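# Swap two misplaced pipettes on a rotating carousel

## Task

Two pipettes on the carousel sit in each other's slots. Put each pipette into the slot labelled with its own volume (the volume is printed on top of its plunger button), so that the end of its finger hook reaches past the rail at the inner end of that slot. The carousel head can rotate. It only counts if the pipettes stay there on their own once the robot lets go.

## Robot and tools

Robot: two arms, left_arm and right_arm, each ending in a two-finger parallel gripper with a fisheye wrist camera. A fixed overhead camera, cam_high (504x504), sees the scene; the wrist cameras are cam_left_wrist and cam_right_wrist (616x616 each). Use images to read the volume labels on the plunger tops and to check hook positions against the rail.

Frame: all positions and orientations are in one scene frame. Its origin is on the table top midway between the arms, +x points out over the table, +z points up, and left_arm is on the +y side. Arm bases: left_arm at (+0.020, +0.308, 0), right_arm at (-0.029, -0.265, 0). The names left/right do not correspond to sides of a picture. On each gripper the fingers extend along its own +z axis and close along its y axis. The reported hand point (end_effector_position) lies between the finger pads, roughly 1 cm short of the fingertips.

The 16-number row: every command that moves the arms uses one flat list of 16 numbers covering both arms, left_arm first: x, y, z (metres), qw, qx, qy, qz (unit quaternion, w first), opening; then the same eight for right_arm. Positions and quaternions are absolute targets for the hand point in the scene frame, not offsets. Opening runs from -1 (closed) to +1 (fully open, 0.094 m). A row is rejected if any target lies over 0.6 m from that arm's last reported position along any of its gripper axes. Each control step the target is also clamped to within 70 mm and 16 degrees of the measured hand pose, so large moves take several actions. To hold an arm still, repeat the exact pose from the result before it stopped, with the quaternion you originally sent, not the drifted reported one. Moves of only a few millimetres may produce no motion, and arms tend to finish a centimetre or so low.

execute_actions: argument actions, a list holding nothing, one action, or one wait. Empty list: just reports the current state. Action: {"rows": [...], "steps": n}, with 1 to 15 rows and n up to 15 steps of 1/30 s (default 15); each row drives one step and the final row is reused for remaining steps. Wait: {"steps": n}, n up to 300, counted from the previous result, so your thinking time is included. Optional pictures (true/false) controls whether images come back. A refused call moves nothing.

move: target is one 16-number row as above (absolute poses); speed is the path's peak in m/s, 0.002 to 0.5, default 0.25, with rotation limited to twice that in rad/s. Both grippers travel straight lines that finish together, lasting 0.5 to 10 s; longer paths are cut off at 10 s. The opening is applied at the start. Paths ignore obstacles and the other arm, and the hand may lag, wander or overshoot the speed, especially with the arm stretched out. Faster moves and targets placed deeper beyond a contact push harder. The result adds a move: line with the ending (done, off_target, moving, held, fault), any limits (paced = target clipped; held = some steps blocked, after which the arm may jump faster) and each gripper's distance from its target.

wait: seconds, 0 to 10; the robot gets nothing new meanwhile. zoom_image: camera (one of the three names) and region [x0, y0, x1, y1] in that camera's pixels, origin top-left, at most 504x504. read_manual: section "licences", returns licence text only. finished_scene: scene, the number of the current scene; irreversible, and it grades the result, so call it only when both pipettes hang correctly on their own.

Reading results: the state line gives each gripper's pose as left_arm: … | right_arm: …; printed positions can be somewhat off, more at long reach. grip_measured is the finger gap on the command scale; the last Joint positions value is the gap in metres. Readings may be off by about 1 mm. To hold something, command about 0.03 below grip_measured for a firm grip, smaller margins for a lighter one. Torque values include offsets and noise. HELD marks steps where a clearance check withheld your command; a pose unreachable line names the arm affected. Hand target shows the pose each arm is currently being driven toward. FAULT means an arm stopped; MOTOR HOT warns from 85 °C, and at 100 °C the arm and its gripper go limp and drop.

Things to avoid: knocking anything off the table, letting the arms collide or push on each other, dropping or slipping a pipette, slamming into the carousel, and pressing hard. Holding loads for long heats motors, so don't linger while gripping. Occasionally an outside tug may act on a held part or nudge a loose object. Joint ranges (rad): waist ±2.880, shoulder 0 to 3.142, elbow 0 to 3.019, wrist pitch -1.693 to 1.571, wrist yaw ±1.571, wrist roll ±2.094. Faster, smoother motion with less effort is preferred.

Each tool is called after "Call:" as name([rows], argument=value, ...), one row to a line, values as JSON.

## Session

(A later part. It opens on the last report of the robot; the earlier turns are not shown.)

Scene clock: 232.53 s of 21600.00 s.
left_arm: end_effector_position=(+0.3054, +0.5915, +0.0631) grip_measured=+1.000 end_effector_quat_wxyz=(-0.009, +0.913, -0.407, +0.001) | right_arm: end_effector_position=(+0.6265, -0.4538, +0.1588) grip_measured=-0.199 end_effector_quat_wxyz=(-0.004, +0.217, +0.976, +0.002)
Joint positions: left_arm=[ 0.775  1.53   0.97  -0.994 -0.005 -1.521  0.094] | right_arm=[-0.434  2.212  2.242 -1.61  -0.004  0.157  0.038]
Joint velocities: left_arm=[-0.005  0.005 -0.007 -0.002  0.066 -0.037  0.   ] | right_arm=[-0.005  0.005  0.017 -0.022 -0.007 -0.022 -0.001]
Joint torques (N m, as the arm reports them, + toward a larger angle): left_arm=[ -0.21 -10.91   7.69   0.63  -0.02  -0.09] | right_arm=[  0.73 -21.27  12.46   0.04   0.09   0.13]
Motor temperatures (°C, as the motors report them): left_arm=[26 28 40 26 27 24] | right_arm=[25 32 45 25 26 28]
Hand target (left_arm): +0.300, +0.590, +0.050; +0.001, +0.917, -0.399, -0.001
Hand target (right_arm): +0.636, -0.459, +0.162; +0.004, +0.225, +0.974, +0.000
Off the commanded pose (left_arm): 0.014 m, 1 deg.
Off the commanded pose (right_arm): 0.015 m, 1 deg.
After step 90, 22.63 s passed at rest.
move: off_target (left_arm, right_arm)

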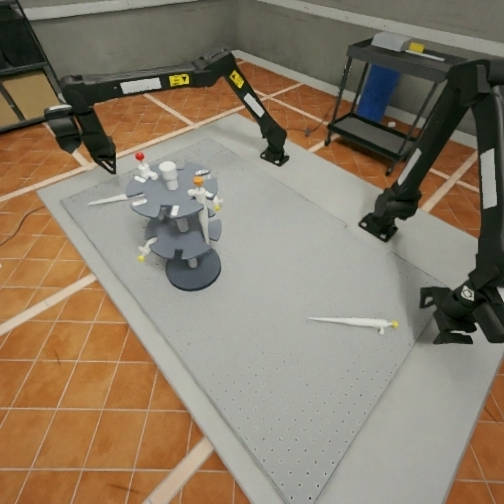

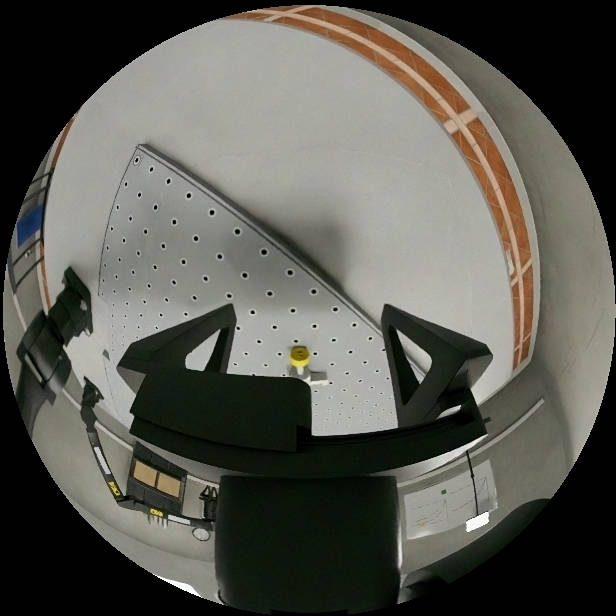

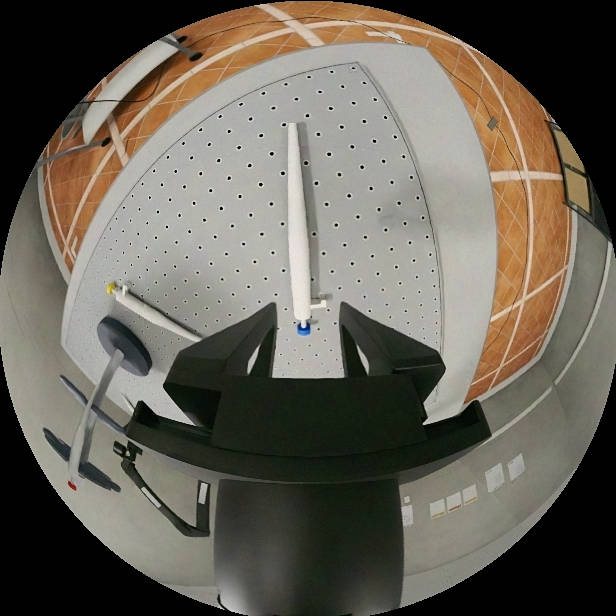

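Call:
move(target=[0.44,0.22,0.30,0,-0.6756,0.7373,0,0.0, 0.702,-0.4755,0.09,0,0.1994,0.98,0,-0.3], speed=0.3)

Scene clock: 259.17 s of 21600.00 s.
left_arm: end_effector_position=(+0.4254, +0.2182, +0.2877) grip_measured=+0.002 end_effector_quat_wxyz=(-0.001, -0.670, +0.742, +0.002) | right_arm: end_effector_position=(+0.6955, -0.4737, +0.0873) grip_measured=-0.298 end_effector_quat_wxyz=(+0.003, +0.205, +0.979, +0.002)
Joint positions: left_arm=[-0.224  1.426  1.474 -1.624 -0.001 -1.686  0.047] | right_arm=[-0.434  2.549  2.673 -1.69  -0.004  0.133  0.033]
Joint velocities: left_arm=[-0.015  0.005 -0.007  0.002 -0.066  0.037 -0.001] | right_arm=[-0.005  0.005 -0.012 -0.007  0.037  0.022  0.001]
Joint torques (N m, as the arm reports them, + toward a larger angle): left_arm=[  0.03 -11.45  15.32  -0.5   -0.1   -0.07] | right_arm=[  1.07 -24.71  12.45  -0.01   0.1   -0.1 ]
Motor temperatures (°C, as the motors report them): left_arm=[26 29 40 26 27 24] | right_arm=[25 34 50 25 26 28]
Hand target (left_arm): +0.437, +0.218, +0.300; +0.004, -0.676, +0.737, -0.005
Hand target (right_arm): +0.702, -0.476, +0.090; +0.012, +0.199, +0.980, -0.001
Off the commanded pose (left_arm): 0.019 m, 1 deg.
Off the commanded pose (right_arm): 0.007 m, 1 deg.
joint sent to its limit (right arm) — the command would take joint 4 (wrist pitch) past its lower limit, so that joint was sent only as far as its limit.
After step 90, 21.43 s passed at rest.
move: off_target (left_arm)

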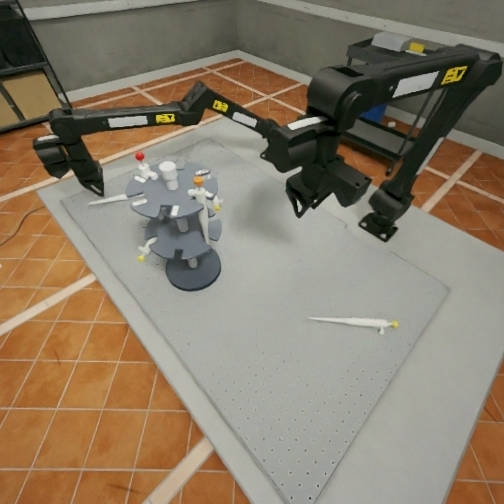

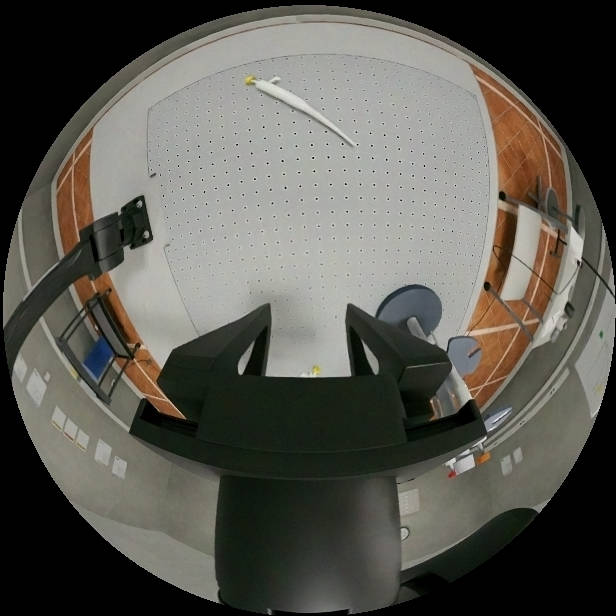

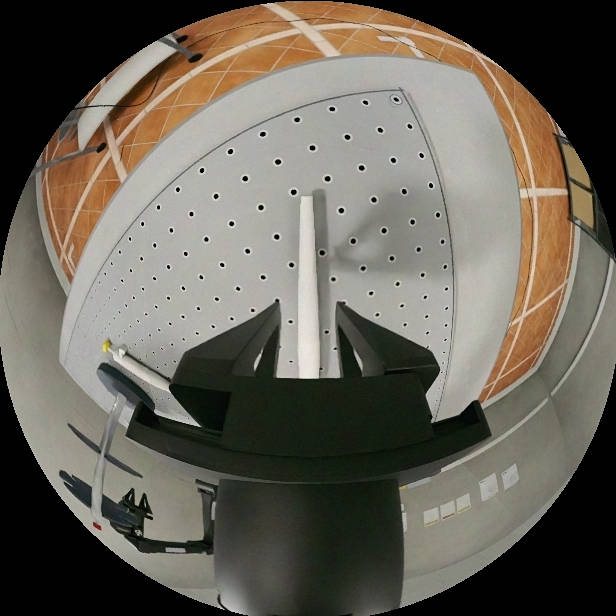

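Call:
move(target=[0.44,0.22,0.30,0,-0.6756,0.7373,0,0.0, 0.700,-0.4750,0.012,0.0684,0.1989,0.9776,-0.0139,-0.3], speed=0.1)

Scene clock: 263.37 s of 21600.00 s.
left_arm: end_effector_position=(+0.4259, +0.2192, +0.2864) grip_measured=+0.002 end_effector_quat_wxyz=(-0.006, -0.671, +0.742, +0.009) | right_arm: end_effector_position=(+0.7046, -0.4795, +0.0391) grip_measured=-0.299 end_effector_quat_wxyz=(+0.081, +0.205, +0.975, -0.013)
Joint positions: left_arm=[-0.222  1.437  1.482 -1.637 -0.001 -1.686  0.047] | right_arm=[-0.434  2.398  2.252 -1.262  0.014  0.133  0.033]
Joint velocities: left_arm=[-0.005 -0.005 -0.002  0.007  0.007 -0.066 -0.002] | right_arm=[ 0.005 -0.024  0.002  0.007 -0.022  0.007 -0.   ]
Joint torques (N m, as the arm reports them, + toward a larger angle): left_arm=[ -0.29 -11.25  16.17  -0.43  -0.07   0.01] | right_arm=[  1.17 -24.31   6.07   2.29   0.16  -0.09]
Motor temperatures (°C, as the motors report them): left_arm=[26 29 41 26 27 24] | right_arm=[25 35 50 25 26 28]
Hand target (left_arm): +0.439, +0.220, +0.300; +0.000, -0.676, +0.737, -0.000
Hand target (right_arm): +0.700, -0.475, +0.012; +0.068, +0.199, +0.978, -0.014
Off the commanded pose (left_arm): 0.020 m, 1 deg.
Off the commanded pose (right_arm): 0.028 m, 2 deg.
After step 90, 0.10 s passed at rest.
move: off_target (left_arm, right_arm)

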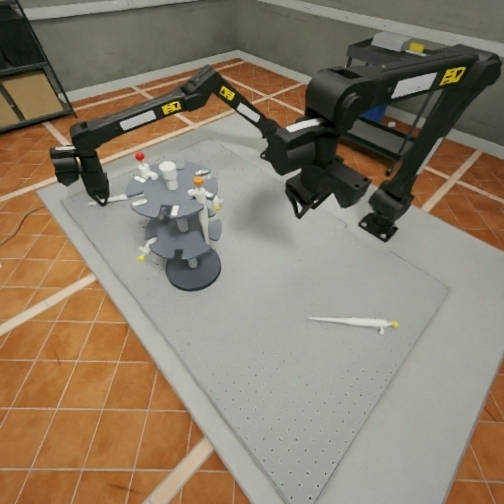

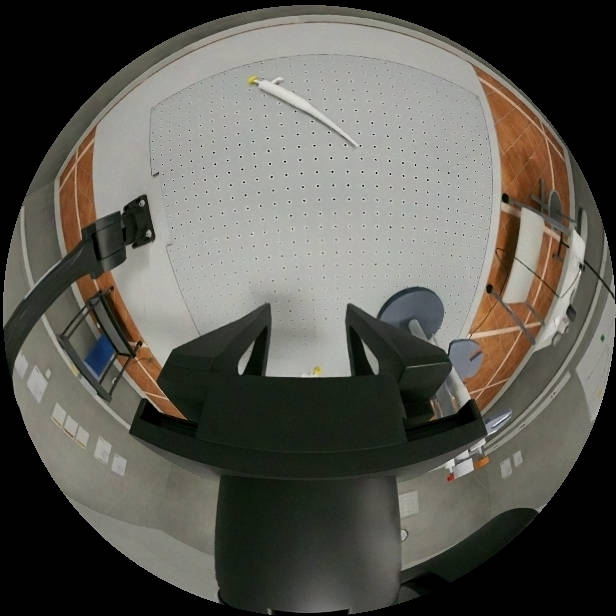

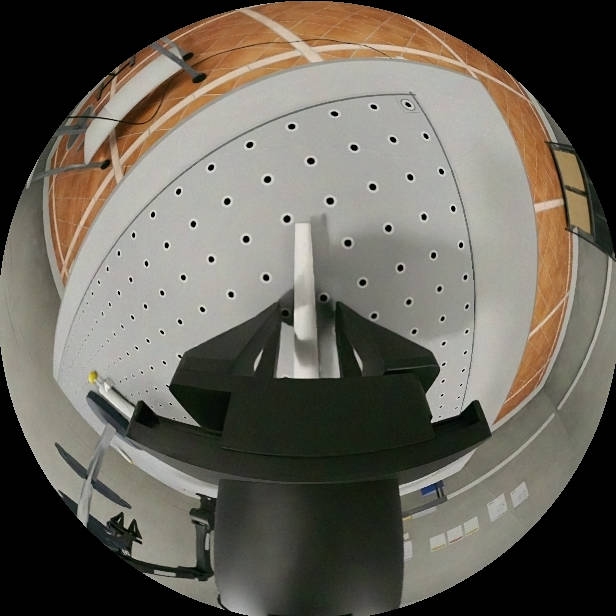

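Call:
move(target=[0.44,0.22,0.30,0,-0.6756,0.7373,0,0.0, 0.700,-0.4770,0.0,0.0684,0.1989,0.9776,-0.0139,-0.3], speed=0.05)

Scene clock: 266.43 s of 21600.00 s.
left_arm: end_effector_position=(+0.4259, +0.2192, +0.2864) grip_measured=+0.002 end_effector_quat_wxyz=(-0.006, -0.671, +0.742, +0.009) | right_arm: end_effector_position=(+0.7069, -0.4802, +0.0387) grip_measured=-0.299 end_effector_quat_wxyz=(+0.090, +0.205, +0.975, -0.014)
Joint positions: left_arm=[-0.222  1.437  1.482 -1.637 -0.001 -1.686  0.047] | right_arm=[-0.434  2.392  2.239 -1.237  0.014  0.133  0.033]
Joint velocities: left_arm=[-0.005  0.005  0.002 -0.002  0.022  0.066  0.001] | right_arm=[-0.005  0.015 -0.002 -0.017 -0.066 -0.022  0.   ]
Joint torques (N m, as the arm reports them, + toward a larger angle): left_arm=[ -0.13 -11.34  15.78  -0.48  -0.1    0.01] | right_arm=[  0.9  -22.52   5.8    2.37   0.12  -0.12]
Motor temperatures (°C, as the motors report them): left_arm=[26 29 42 26 27 24] | right_arm=[25 35 49 25 26 28]
Hand target (left_arm): +0.439, +0.220, +0.300; +0.000, -0.676, +0.737, -0.000
Hand target (right_arm): +0.699, -0.477, +0.001; +0.068, +0.199, +0.978, -0.014
Off the commanded pose (left_arm): 0.020 m, 1 deg.
Off the commanded pose (right_arm): 0.039 m, 3 deg.
move: off_target (left_arm, right_arm)

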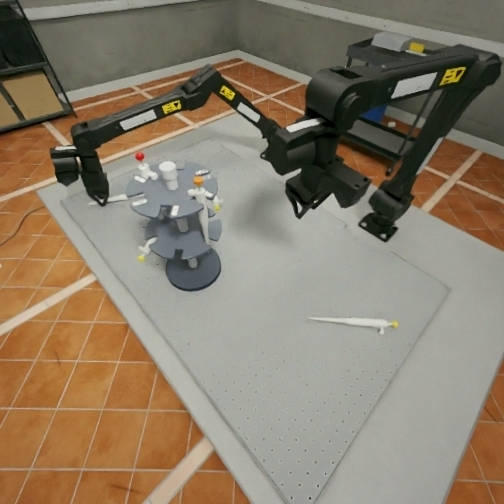

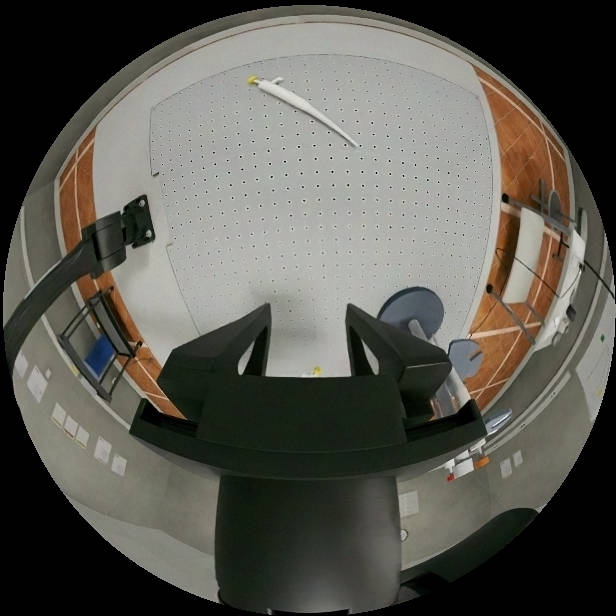

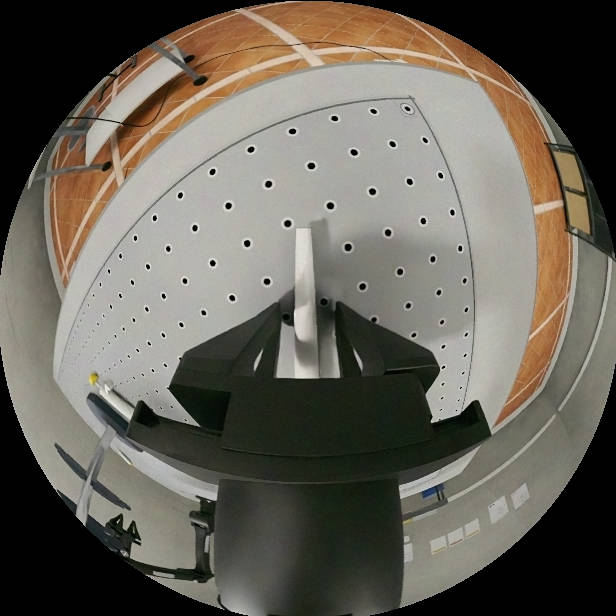

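Contact. Close.

Call:
move(target=[0.44,0.22,0.30,0,-0.6756,0.7373,0,0.0, 0.7069,-0.4802,0.036,0.088,0.205,0.975,-0.014,-0.82], speed=0.05)

Scene clock: 268.57 s of 21600.00 s.
left_arm: end_effector_position=(+0.4259, +0.2192, +0.2864) grip_measured=+0.002 end_effector_quat_wxyz=(-0.006, -0.671, +0.742, +0.009) | right_arm: end_effector_position=(+0.7071, -0.4803, +0.0400) grip_measured=-0.758 end_effector_quat_wxyz=(+0.090, +0.205, +0.974, -0.014)
Joint positions: left_arm=[-0.222  1.437  1.482 -1.637 -0.001 -1.686  0.047] | right_arm=[-0.434  2.39   2.239 -1.237  0.015  0.133  0.011]
Joint velocities: left_arm=[-0.015 -0.005 -0.017  0.002 -0.007  0.007  0.   ] | right_arm=[-0.005 -0.005 -0.012 -0.027 -0.037 -0.022 -0.001]
Joint torques (N m, as the arm reports them, + toward a larger angle): left_arm=[  0.16 -11.28  15.95  -0.53  -0.08  -0.01] | right_arm=[  0.67 -25.22   8.37   1.14  -0.01   0.03]
Motor temperatures (°C, as the motors report them): left_arm=[26 29 42 26 27 24] | right_arm=[25 35 49 25 26 28]
Hand target (left_arm): +0.439, +0.220, +0.300; +0.000, -0.676, +0.737, -0.000
Hand target (right_arm): +0.707, -0.480, +0.036; +0.088, +0.205, +0.975, -0.014
Off the commanded pose (left_arm): 0.020 m, 1 deg.
Off the commanded pose (right_arm): 0.004 m, 0 deg.
move: off_target (left_arm)

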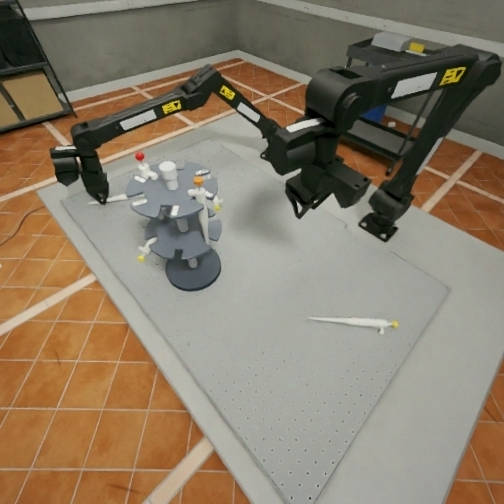

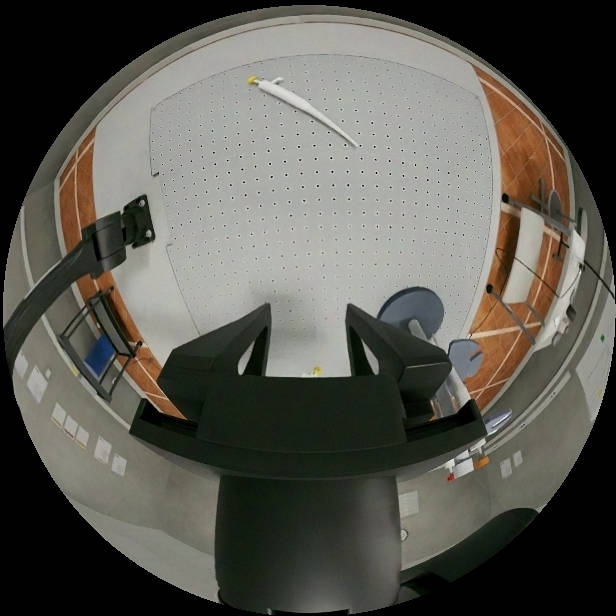

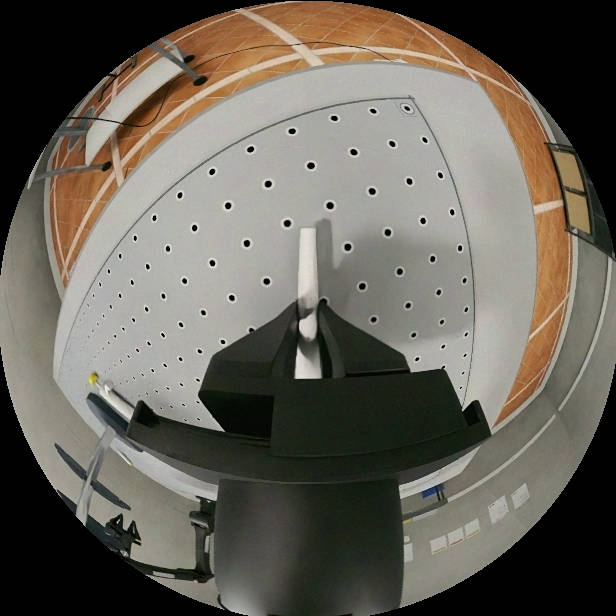

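Call:
move(target=[0.44,0.22,0.30,0,-0.6756,0.7373,0,0.0, 0.60,-0.40,0.20,0.15,0.15,0.977,-0.014,-0.83], speed=0.15)

Scene clock: 279.27 s of 21600.00 s.
left_arm: end_effector_position=(+0.4259, +0.2192, +0.2864) grip_measured=+0.002 end_effector_quat_wxyz=(-0.006, -0.671, +0.742, +0.009) | right_arm: end_effector_position=(+0.5974, -0.4069, +0.1850) grip_measured=-0.758 end_effector_quat_wxyz=(+0.136, +0.162, +0.977, -0.015)
Joint positions: left_arm=[-0.222  1.437  1.482 -1.637 -0.001 -1.686  0.047] | right_arm=[-0.372  1.867  1.732 -1.161  0.015  0.108  0.011]
Joint velocities: left_arm=[-0.015  0.005 -0.017 -0.002 -0.037  0.037 -0.   ] | right_arm=[-0.005 -0.015 -0.002 -0.002 -0.095 -0.051 -0.   ]
Joint torques (N m, as the arm reports them, + toward a larger angle): left_arm=[  0.21 -11.43  15.87  -0.53  -0.09  -0.01] | right_arm=[  1.39 -22.     8.14   1.56  -0.1   -0.12]
Motor temperatures (°C, as the motors report them): left_arm=[26 29 44 26 27 24] | right_arm=[25 36 47 25 26 28]
Hand target (left_arm): +0.439, +0.220, +0.300; +0.000, -0.676, +0.737, -0.000
Hand target (right_arm): +0.598, -0.399, +0.198; +0.150, +0.150, +0.977, -0.014
Off the commanded pose (left_arm): 0.020 m, 1 deg.
Off the commanded pose (right_arm): 0.017 m, 2 deg.
After step 90, 5.87 s passed at rest.
move: off_target (left_arm, right_arm)

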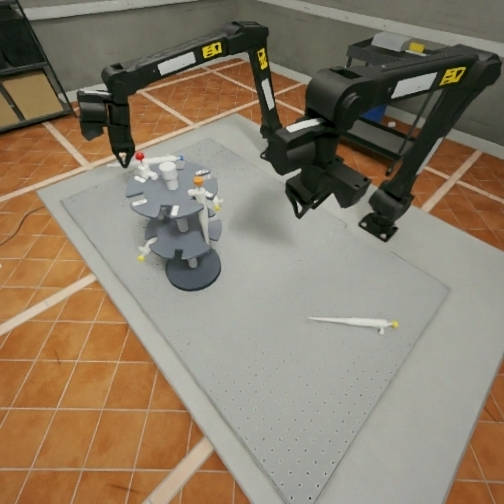

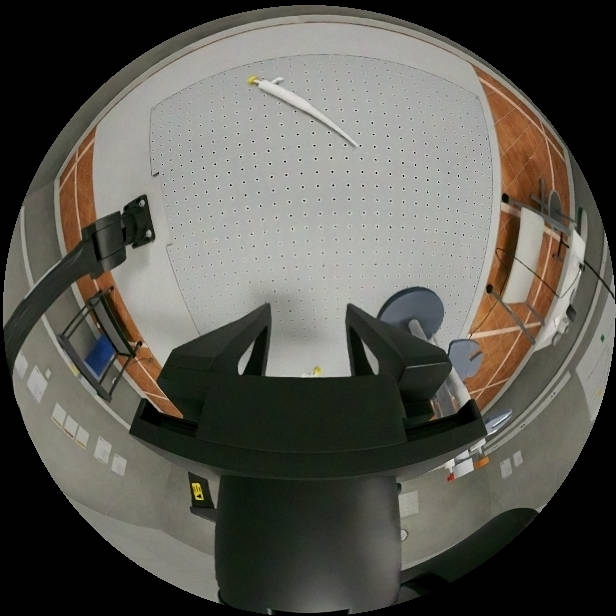

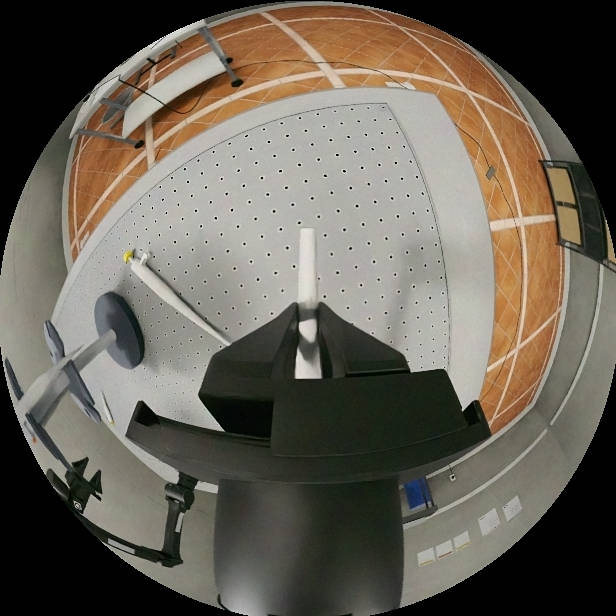

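Held firmly. Move to intermediate rolled pose.

Call:
move(target=[0.44,0.22,0.31,0,-0.6756,0.7373,0,0.0, 0.46,-0.17,0.21,0.4545,0.4545,0.5417,0.5417,-0.83], speed=0.2)

Scene clock: 285.43 s of 21600.00 s.
left_arm: end_effector_position=(+0.4260, +0.2192, +0.2973) grip_measured=+0.002 end_effector_quat_wxyz=(-0.005, -0.671, +0.742, +0.008) | right_arm: end_effector_position=(+0.4640, -0.1748, +0.2053) grip_measured=-0.758 end_effector_quat_wxyz=(+0.461, +0.452, +0.553, +0.526)
Joint positions: left_arm=[-0.222  1.438  1.512 -1.664 -0.001 -1.686  0.047] | right_arm=[0.037 1.402 0.479 0.903 0.024 1.537 0.011]
Joint velocities: left_arm=[ 0.005  0.015 -0.007 -0.002 -0.022  0.022 -0.   ] | right_arm=[-0.015 -0.015 -0.007 -0.012 -0.081 -0.022 -0.   ]
Joint torques (N m, as the arm reports them, + toward a larger angle): left_arm=[ -0.41 -10.88  15.77  -0.5   -0.09  -0.02] | right_arm=[ 1.34 -6.7   5.81  4.19  0.1   0.11]
Motor temperatures (°C, as the motors report them): left_arm=[26 29 44 26 27 24] | right_arm=[25 36 47 25 26 28]
Hand target (left_arm): +0.439, +0.220, +0.310; +0.000, -0.676, +0.737, -0.000
Hand target (right_arm): +0.463, -0.170, +0.206; +0.457, +0.452, +0.545, +0.538
Off the commanded pose (left_arm): 0.019 m, 1 deg.
Off the commanded pose (right_arm): 0.008 m, 2 deg.
move: off_target (left_arm)

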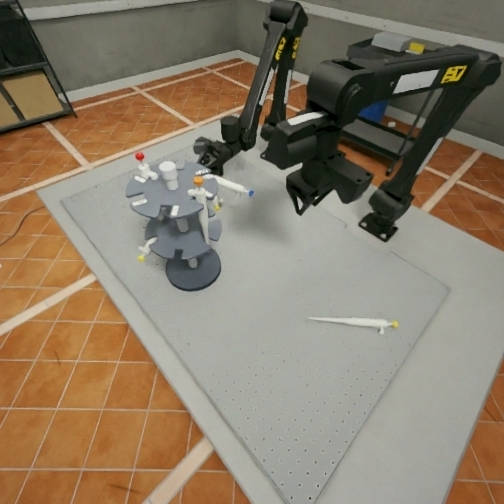

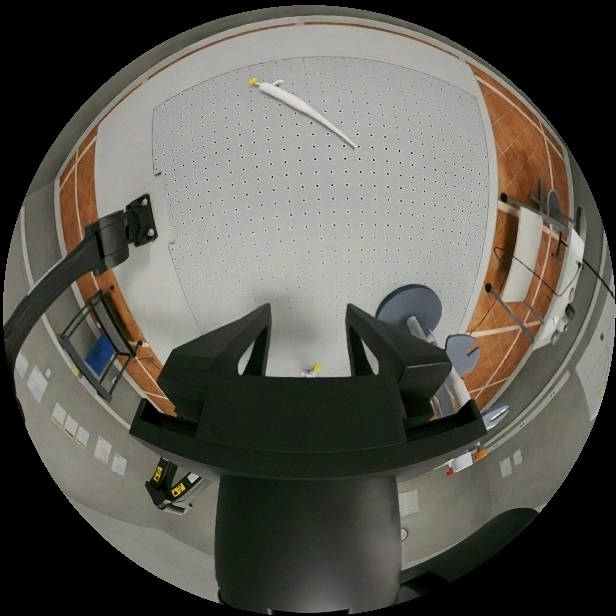

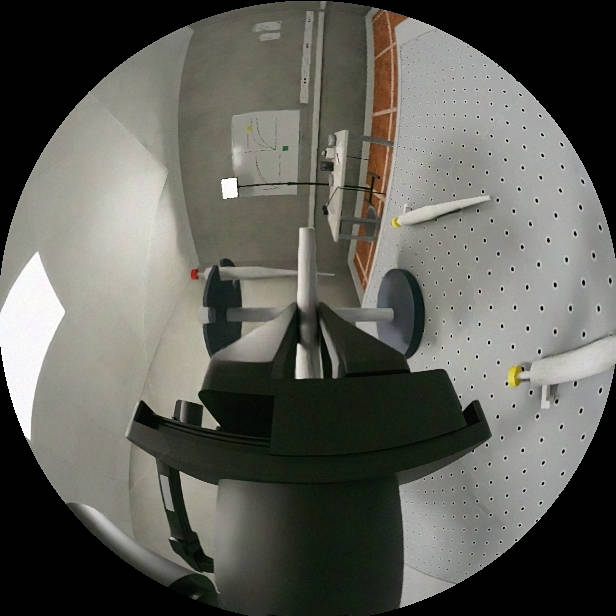

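Call:
move(target=[0.44,0.22,0.31,0,-0.6756,0.7373,0,0.0, 0.45,0.065,0.17,0.5495,0.5495,0.4450,0.4450,-0.83], speed=0.2)

Scene clock: 289.83 s of 21600.00 s.
left_arm: end_effector_position=(+0.4260, +0.2192, +0.2973) grip_measured=+0.002 end_effector_quat_wxyz=(-0.005, -0.671, +0.742, +0.008) | right_arm: end_effector_position=(+0.4434, +0.0538, +0.1622) grip_measured=-0.758 end_effector_quat_wxyz=(+0.554, +0.544, +0.463, +0.429)
Joint positions: left_arm=[-0.222  1.438  1.512 -1.664 -0.001 -1.686  0.047] | right_arm=[0.708 1.806 0.839 0.927 1.069 1.559 0.011]
Joint velocities: left_arm=[-0.005 -0.005 -0.012 -0.002 -0.007  0.051 -0.   ] | right_arm=[ 0.005 -0.005  0.017  0.002  0.037 -0.007  0.001]
Joint torques (N m, as the arm reports them, + toward a larger angle): left_arm=[  0.04 -11.28  15.82  -0.59  -0.09  -0.02] | right_arm=[  0.5  -13.31   8.65   2.12   0.13   0.14]
Motor temperatures (°C, as the motors report them): left_arm=[26 29 44 26 27 24] | right_arm=[25 35 46 25 26 28]
Hand target (left_arm): +0.439, +0.220, +0.310; +0.000, -0.676, +0.737, -0.000
Hand target (right_arm): +0.452, +0.064, +0.172; +0.549, +0.550, +0.446, +0.444
Off the commanded pose (left_arm): 0.019 m, 1 deg.
Off the commanded pose (right_arm): 0.015 m, 3 deg.
move: off_target (left_arm, right_arm)

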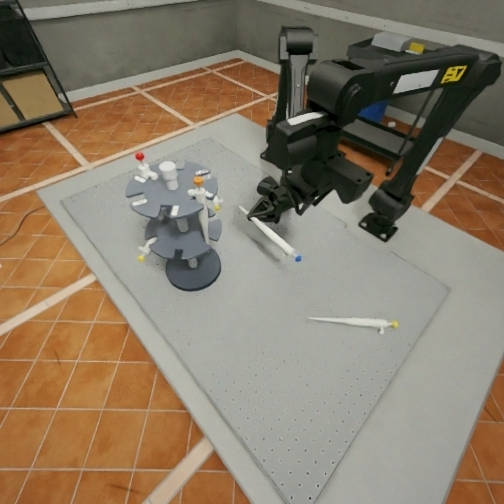

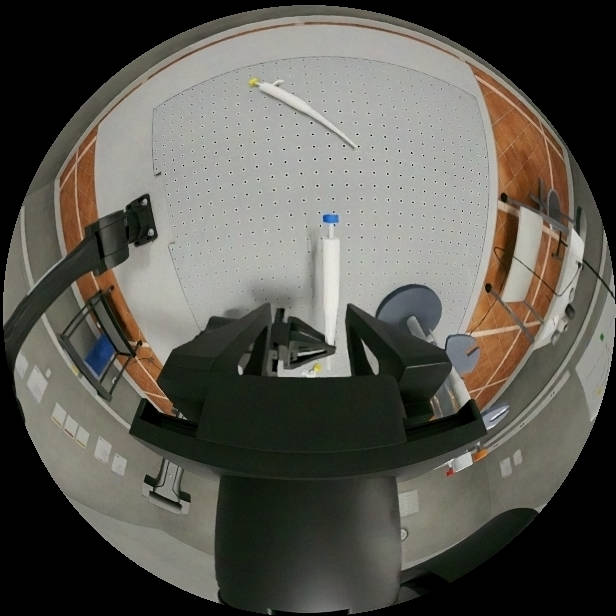

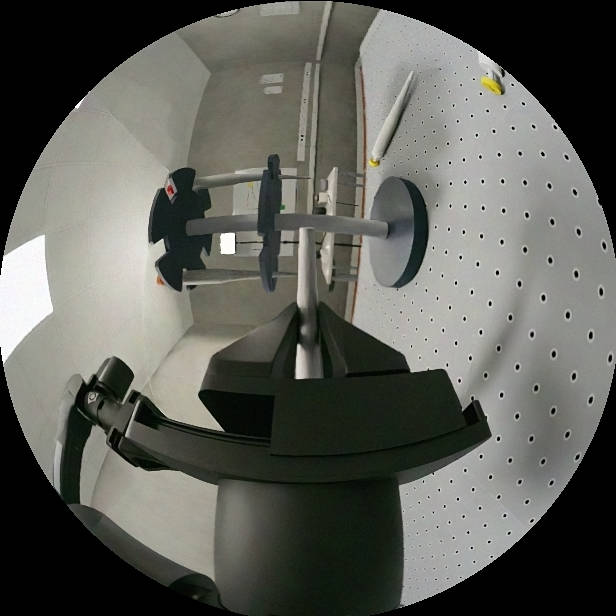

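Call:
move(target=[0.463,0.140,0.25,0,-0.6947,0.7193,0,0.0, 0.4434,0.0538,0.1622,0.554,0.544,0.463,0.429,-0.83], speed=0.15)

Scene clock: 300.00 s of 21600.00 s.
left_arm: end_effector_position=(+0.4513, +0.1448, +0.2461) grip_measured=+0.002 end_effector_quat_wxyz=(+0.005, +0.691, -0.723, -0.011) | right_arm: end_effector_position=(+0.4434, +0.0538, +0.1622) grip_measured=-0.758 end_effector_quat_wxyz=(+0.554, +0.544, +0.463, +0.429)
Joint positions: left_arm=[-0.368  1.559  1.512 -1.548 -0.001 -1.888  0.047] | right_arm=[0.708 1.806 0.839 0.927 1.069 1.559 0.011]
Joint velocities: left_arm=[-0.005 -0.015 -0.002 -0.022  0.007 -0.066  0.   ] | right_arm=[-0.005 -0.005  0.012  0.007  0.037 -0.007 -0.   ]
Joint torques (N m, as the arm reports them, + toward a larger angle): left_arm=[ -1.21 -13.9   12.98   0.36  -0.09   0.03] | right_arm=[  0.81 -14.32   5.53   2.07  -0.04  -0.11]
Motor temperatures (°C, as the motors report them): left_arm=[26 29 45 26 27 24] | right_arm=[25 34 46 25 26 28]
Hand target (left_arm): +0.462, +0.139, +0.250; -0.000, +0.695, -0.719, +0.001
Hand target (right_arm): +0.443, +0.054, +0.162; +0.554, +0.544, +0.463, +0.429
Off the commanded pose (left_arm): 0.013 m, 2 deg.
Off the commanded pose (right_arm): 0.000 m, 0 deg.
After step 90, 6.03 s passed at rest.
move: off_target (left_arm)

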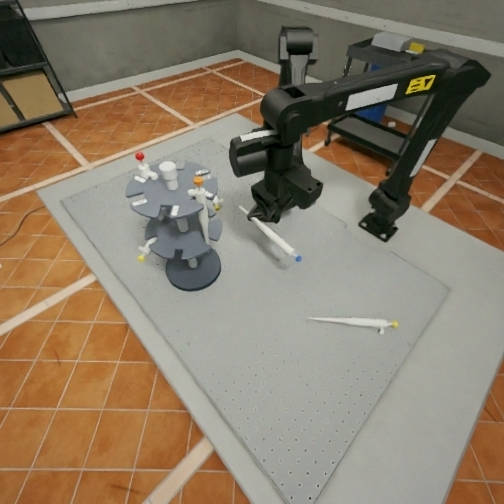

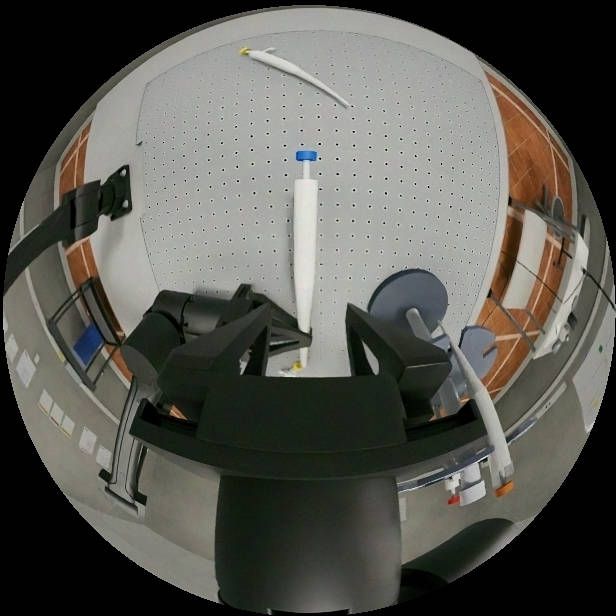

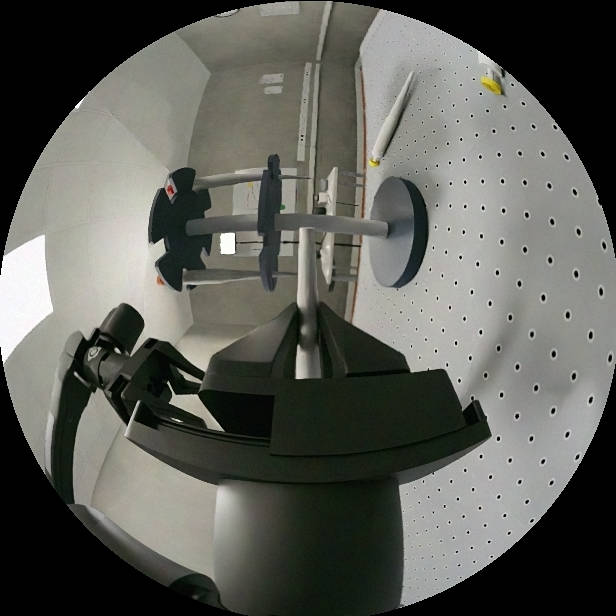

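Call:
zoom_image(camera="cam_left_wrist", region=[246,140,366,260])

Region (246, 140, 366, 260) of cam_left_wrist's 616x616 image, scaled by 4.200, with more detail than that image has.

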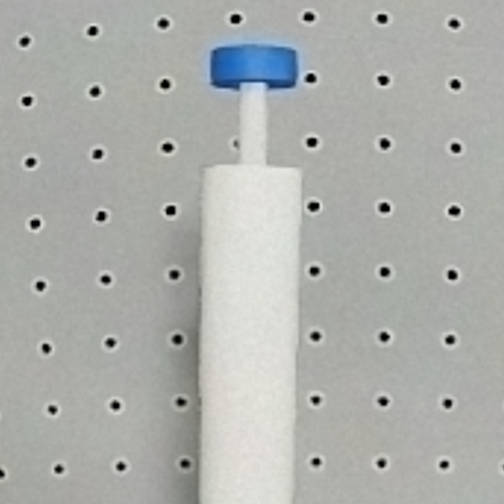

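Call:
move(target=[0.447,0.131,0.142,0,-0.6947,0.7193,0,0.0, 0.4434,0.0538,0.1622,0.554,0.544,0.463,0.429,-0.83], speed=0.08)

Scene clock: 312.23 s of 21600.00 s.
left_arm: end_effector_position=(+0.4493, +0.1346, +0.1575) grip_measured=+0.002 end_effector_quat_wxyz=(-0.005, +0.694, -0.719, +0.010) | right_arm: end_effector_position=(+0.4434, +0.0538, +0.1622) grip_measured=-0.758 end_effector_quat_wxyz=(+0.554, +0.544, +0.463, +0.429)
Joint positions: left_arm=[-0.39   1.572  1.291 -1.268 -0.001 -1.919  0.047] | right_arm=[0.708 1.806 0.839 0.927 1.069 1.559 0.011]
Joint velocities: left_arm=[-0.015 -0.015 -0.017  0.007  0.081 -0.022  0.   ] | right_arm=[ 0.005 -0.015 -0.002 -0.007 -0.037  0.037  0.001]
Joint torques (N m, as the arm reports them, + toward a larger angle): left_arm=[ -1.49 -14.07   8.66   0.55  -0.05   0.01] | right_arm=[  0.85 -14.32   5.4    2.06  -0.05  -0.06]
Motor temperatures (°C, as the motors report them): left_arm=[26 29 43 26 27 24] | right_arm=[25 33 44 25 26 28]
Hand target (left_arm): +0.447, +0.131, +0.142; -0.000, +0.695, -0.719, +0.000
Hand target (right_arm): +0.443, +0.054, +0.162; +0.554, +0.544, +0.463, +0.429
Off the commanded pose (left_arm): 0.016 m, 1 deg.
Off the commanded pose (right_arm): 0.000 m, 0 deg.
After step 90, 7.53 s passed at rest.
move: off_target (left_arm)

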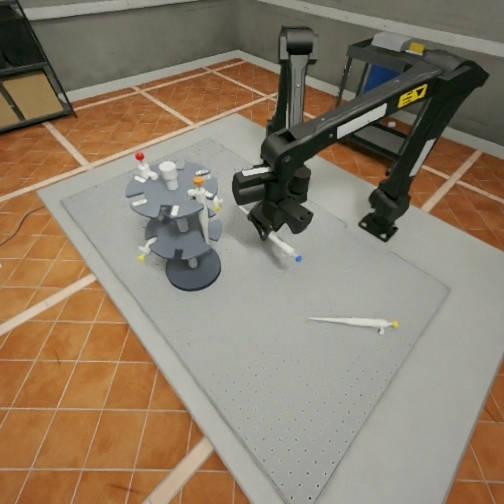

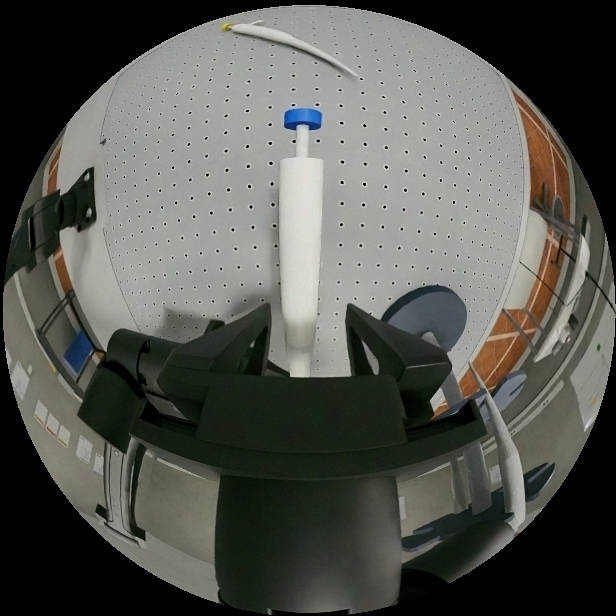

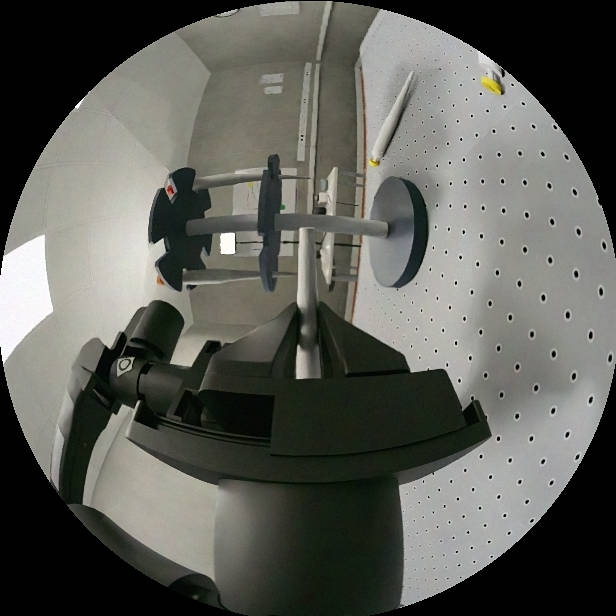

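Call:
move(target=[0.442,0.139,0.121,0,-0.6947,0.7193,0,0.0, 0.4434,0.0538,0.1622,0.554,0.544,0.463,0.429,-0.83], speed=0.05)

Scene clock: 316.30 s of 21600.00 s.
left_arm: end_effector_position=(+0.4432, +0.1371, +0.1365) grip_measured=+0.002 end_effector_quat_wxyz=(-0.005, +0.695, -0.719, +0.010) | right_arm: end_effector_position=(+0.4434, +0.0538, +0.1622) grip_measured=-0.758 end_effector_quat_wxyz=(+0.554, +0.544, +0.463, +0.429)
Joint positions: left_arm=[-0.39   1.572  1.234 -1.21  -0.001 -1.919  0.047] | right_arm=[0.708 1.806 0.839 0.927 1.069 1.559 0.011]
Joint velocities: left_arm=[-0.015  0.005 -0.007 -0.017 -0.037 -0.007 -0.   ] | right_arm=[ 0.005 -0.015 -0.012 -0.002 -0.007 -0.037  0.002]
Joint torques (N m, as the arm reports them, + toward a larger angle): left_arm=[ -0.43 -13.82   8.25   0.71  -0.1    0.05] | right_arm=[  1.17 -14.79   5.55   1.99  -0.02  -0.09]
Motor temperatures (°C, as the motors report them): left_arm=[26 29 42 26 27 24] | right_arm=[25 33 44 25 26 28]
Hand target (left_arm): +0.442, +0.139, +0.121; +0.000, +0.695, -0.719, +0.000
Hand target (right_arm): +0.443, +0.054, +0.162; +0.554, +0.544, +0.463, +0.429
Off the commanded pose (left_arm): 0.016 m, 1 deg.
Off the commanded pose (right_arm): 0.000 m, 0 deg.
After step 90, 0.03 s passed at rest.
move: off_target (left_arm)

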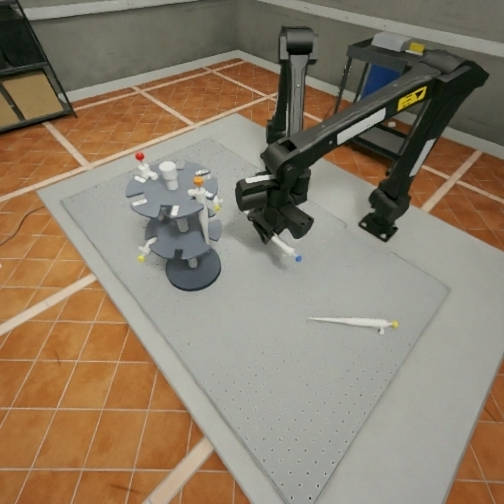

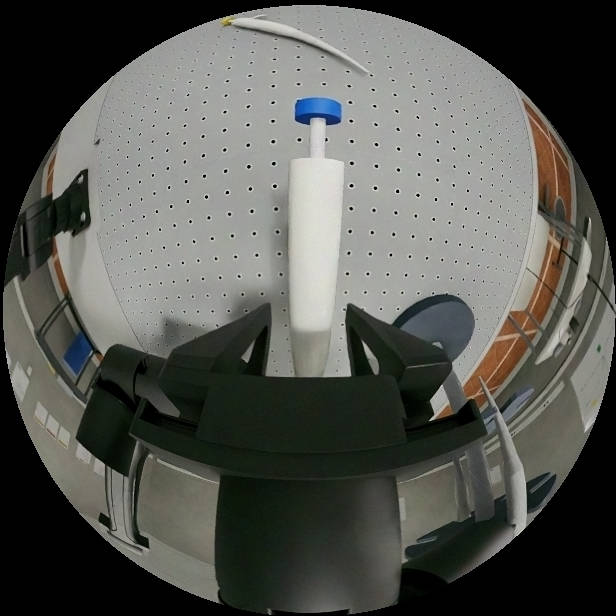

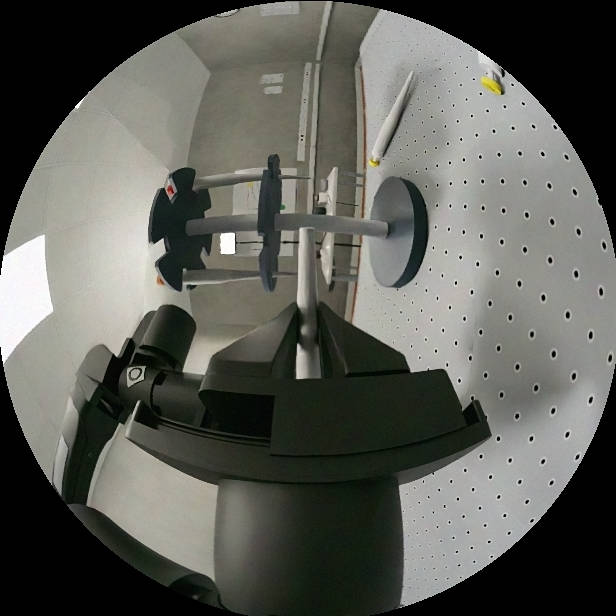

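Width ≈54, top v≈160. Close.

Call:
move(target=[0.4452,0.1371,0.1365,0,-0.6947,0.7193,0,-0.64, 0.4434,0.0538,0.1622,0.554,0.544,0.463,0.429,-0.83], speed=0.05)

Scene clock: 318.40 s of 21600.00 s.
left_arm: end_effector_position=(+0.4426, +0.1374, +0.1365) grip_measured=-0.586 end_effector_quat_wxyz=(-0.005, +0.694, -0.720, +0.009) | right_arm: end_effector_position=(+0.4434, +0.0538, +0.1622) grip_measured=-0.758 end_effector_quat_wxyz=(+0.554, +0.544, +0.463, +0.429)
Joint positions: left_arm=[-0.39   1.572  1.234 -1.213 -0.001 -1.918  0.019] | right_arm=[0.708 1.806 0.839 0.927 1.069 1.559 0.011]
Joint velocities: left_arm=[-0.015 -0.015 -0.002 -0.012 -0.051 -0.037 -0.   ] | right_arm=[-0.005  0.005 -0.012 -0.012  0.007 -0.022 -0.   ]
Joint torques (N m, as the arm reports them, + toward a larger angle): left_arm=[ -0.68 -13.89  11.98  -0.8   -0.07   0.04] | right_arm=[  1.06 -14.48   5.47   2.06  -0.03  -0.06]
Motor temperatures (°C, as the motors report them): left_arm=[26 29 42 26 27 24] | right_arm=[25 33 44 25 26 28]
Hand target (left_arm): +0.445, +0.137, +0.136; -0.000, +0.695, -0.719, +0.000
Hand target (right_arm): +0.443, +0.054, +0.162; +0.554, +0.544, +0.463, +0.429
Off the commanded pose (left_arm): 0.003 m, 1 deg.
Off the commanded pose (right_arm): 0.000 m, 0 deg.
move: done

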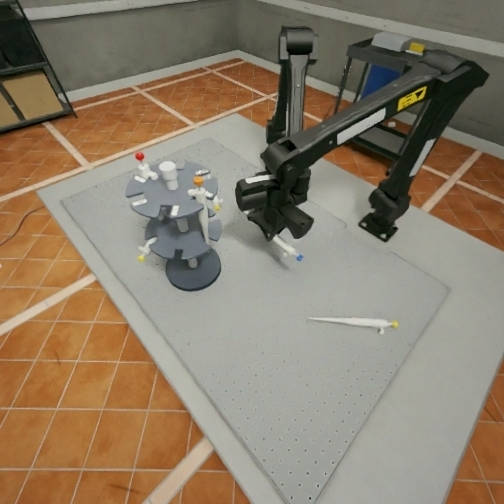

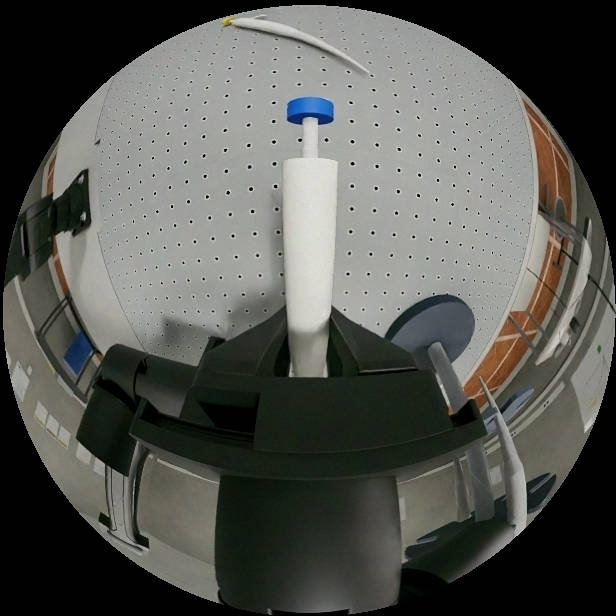

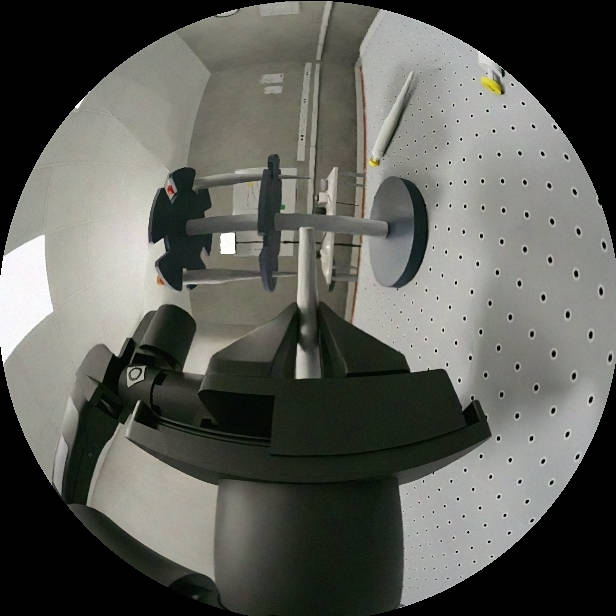

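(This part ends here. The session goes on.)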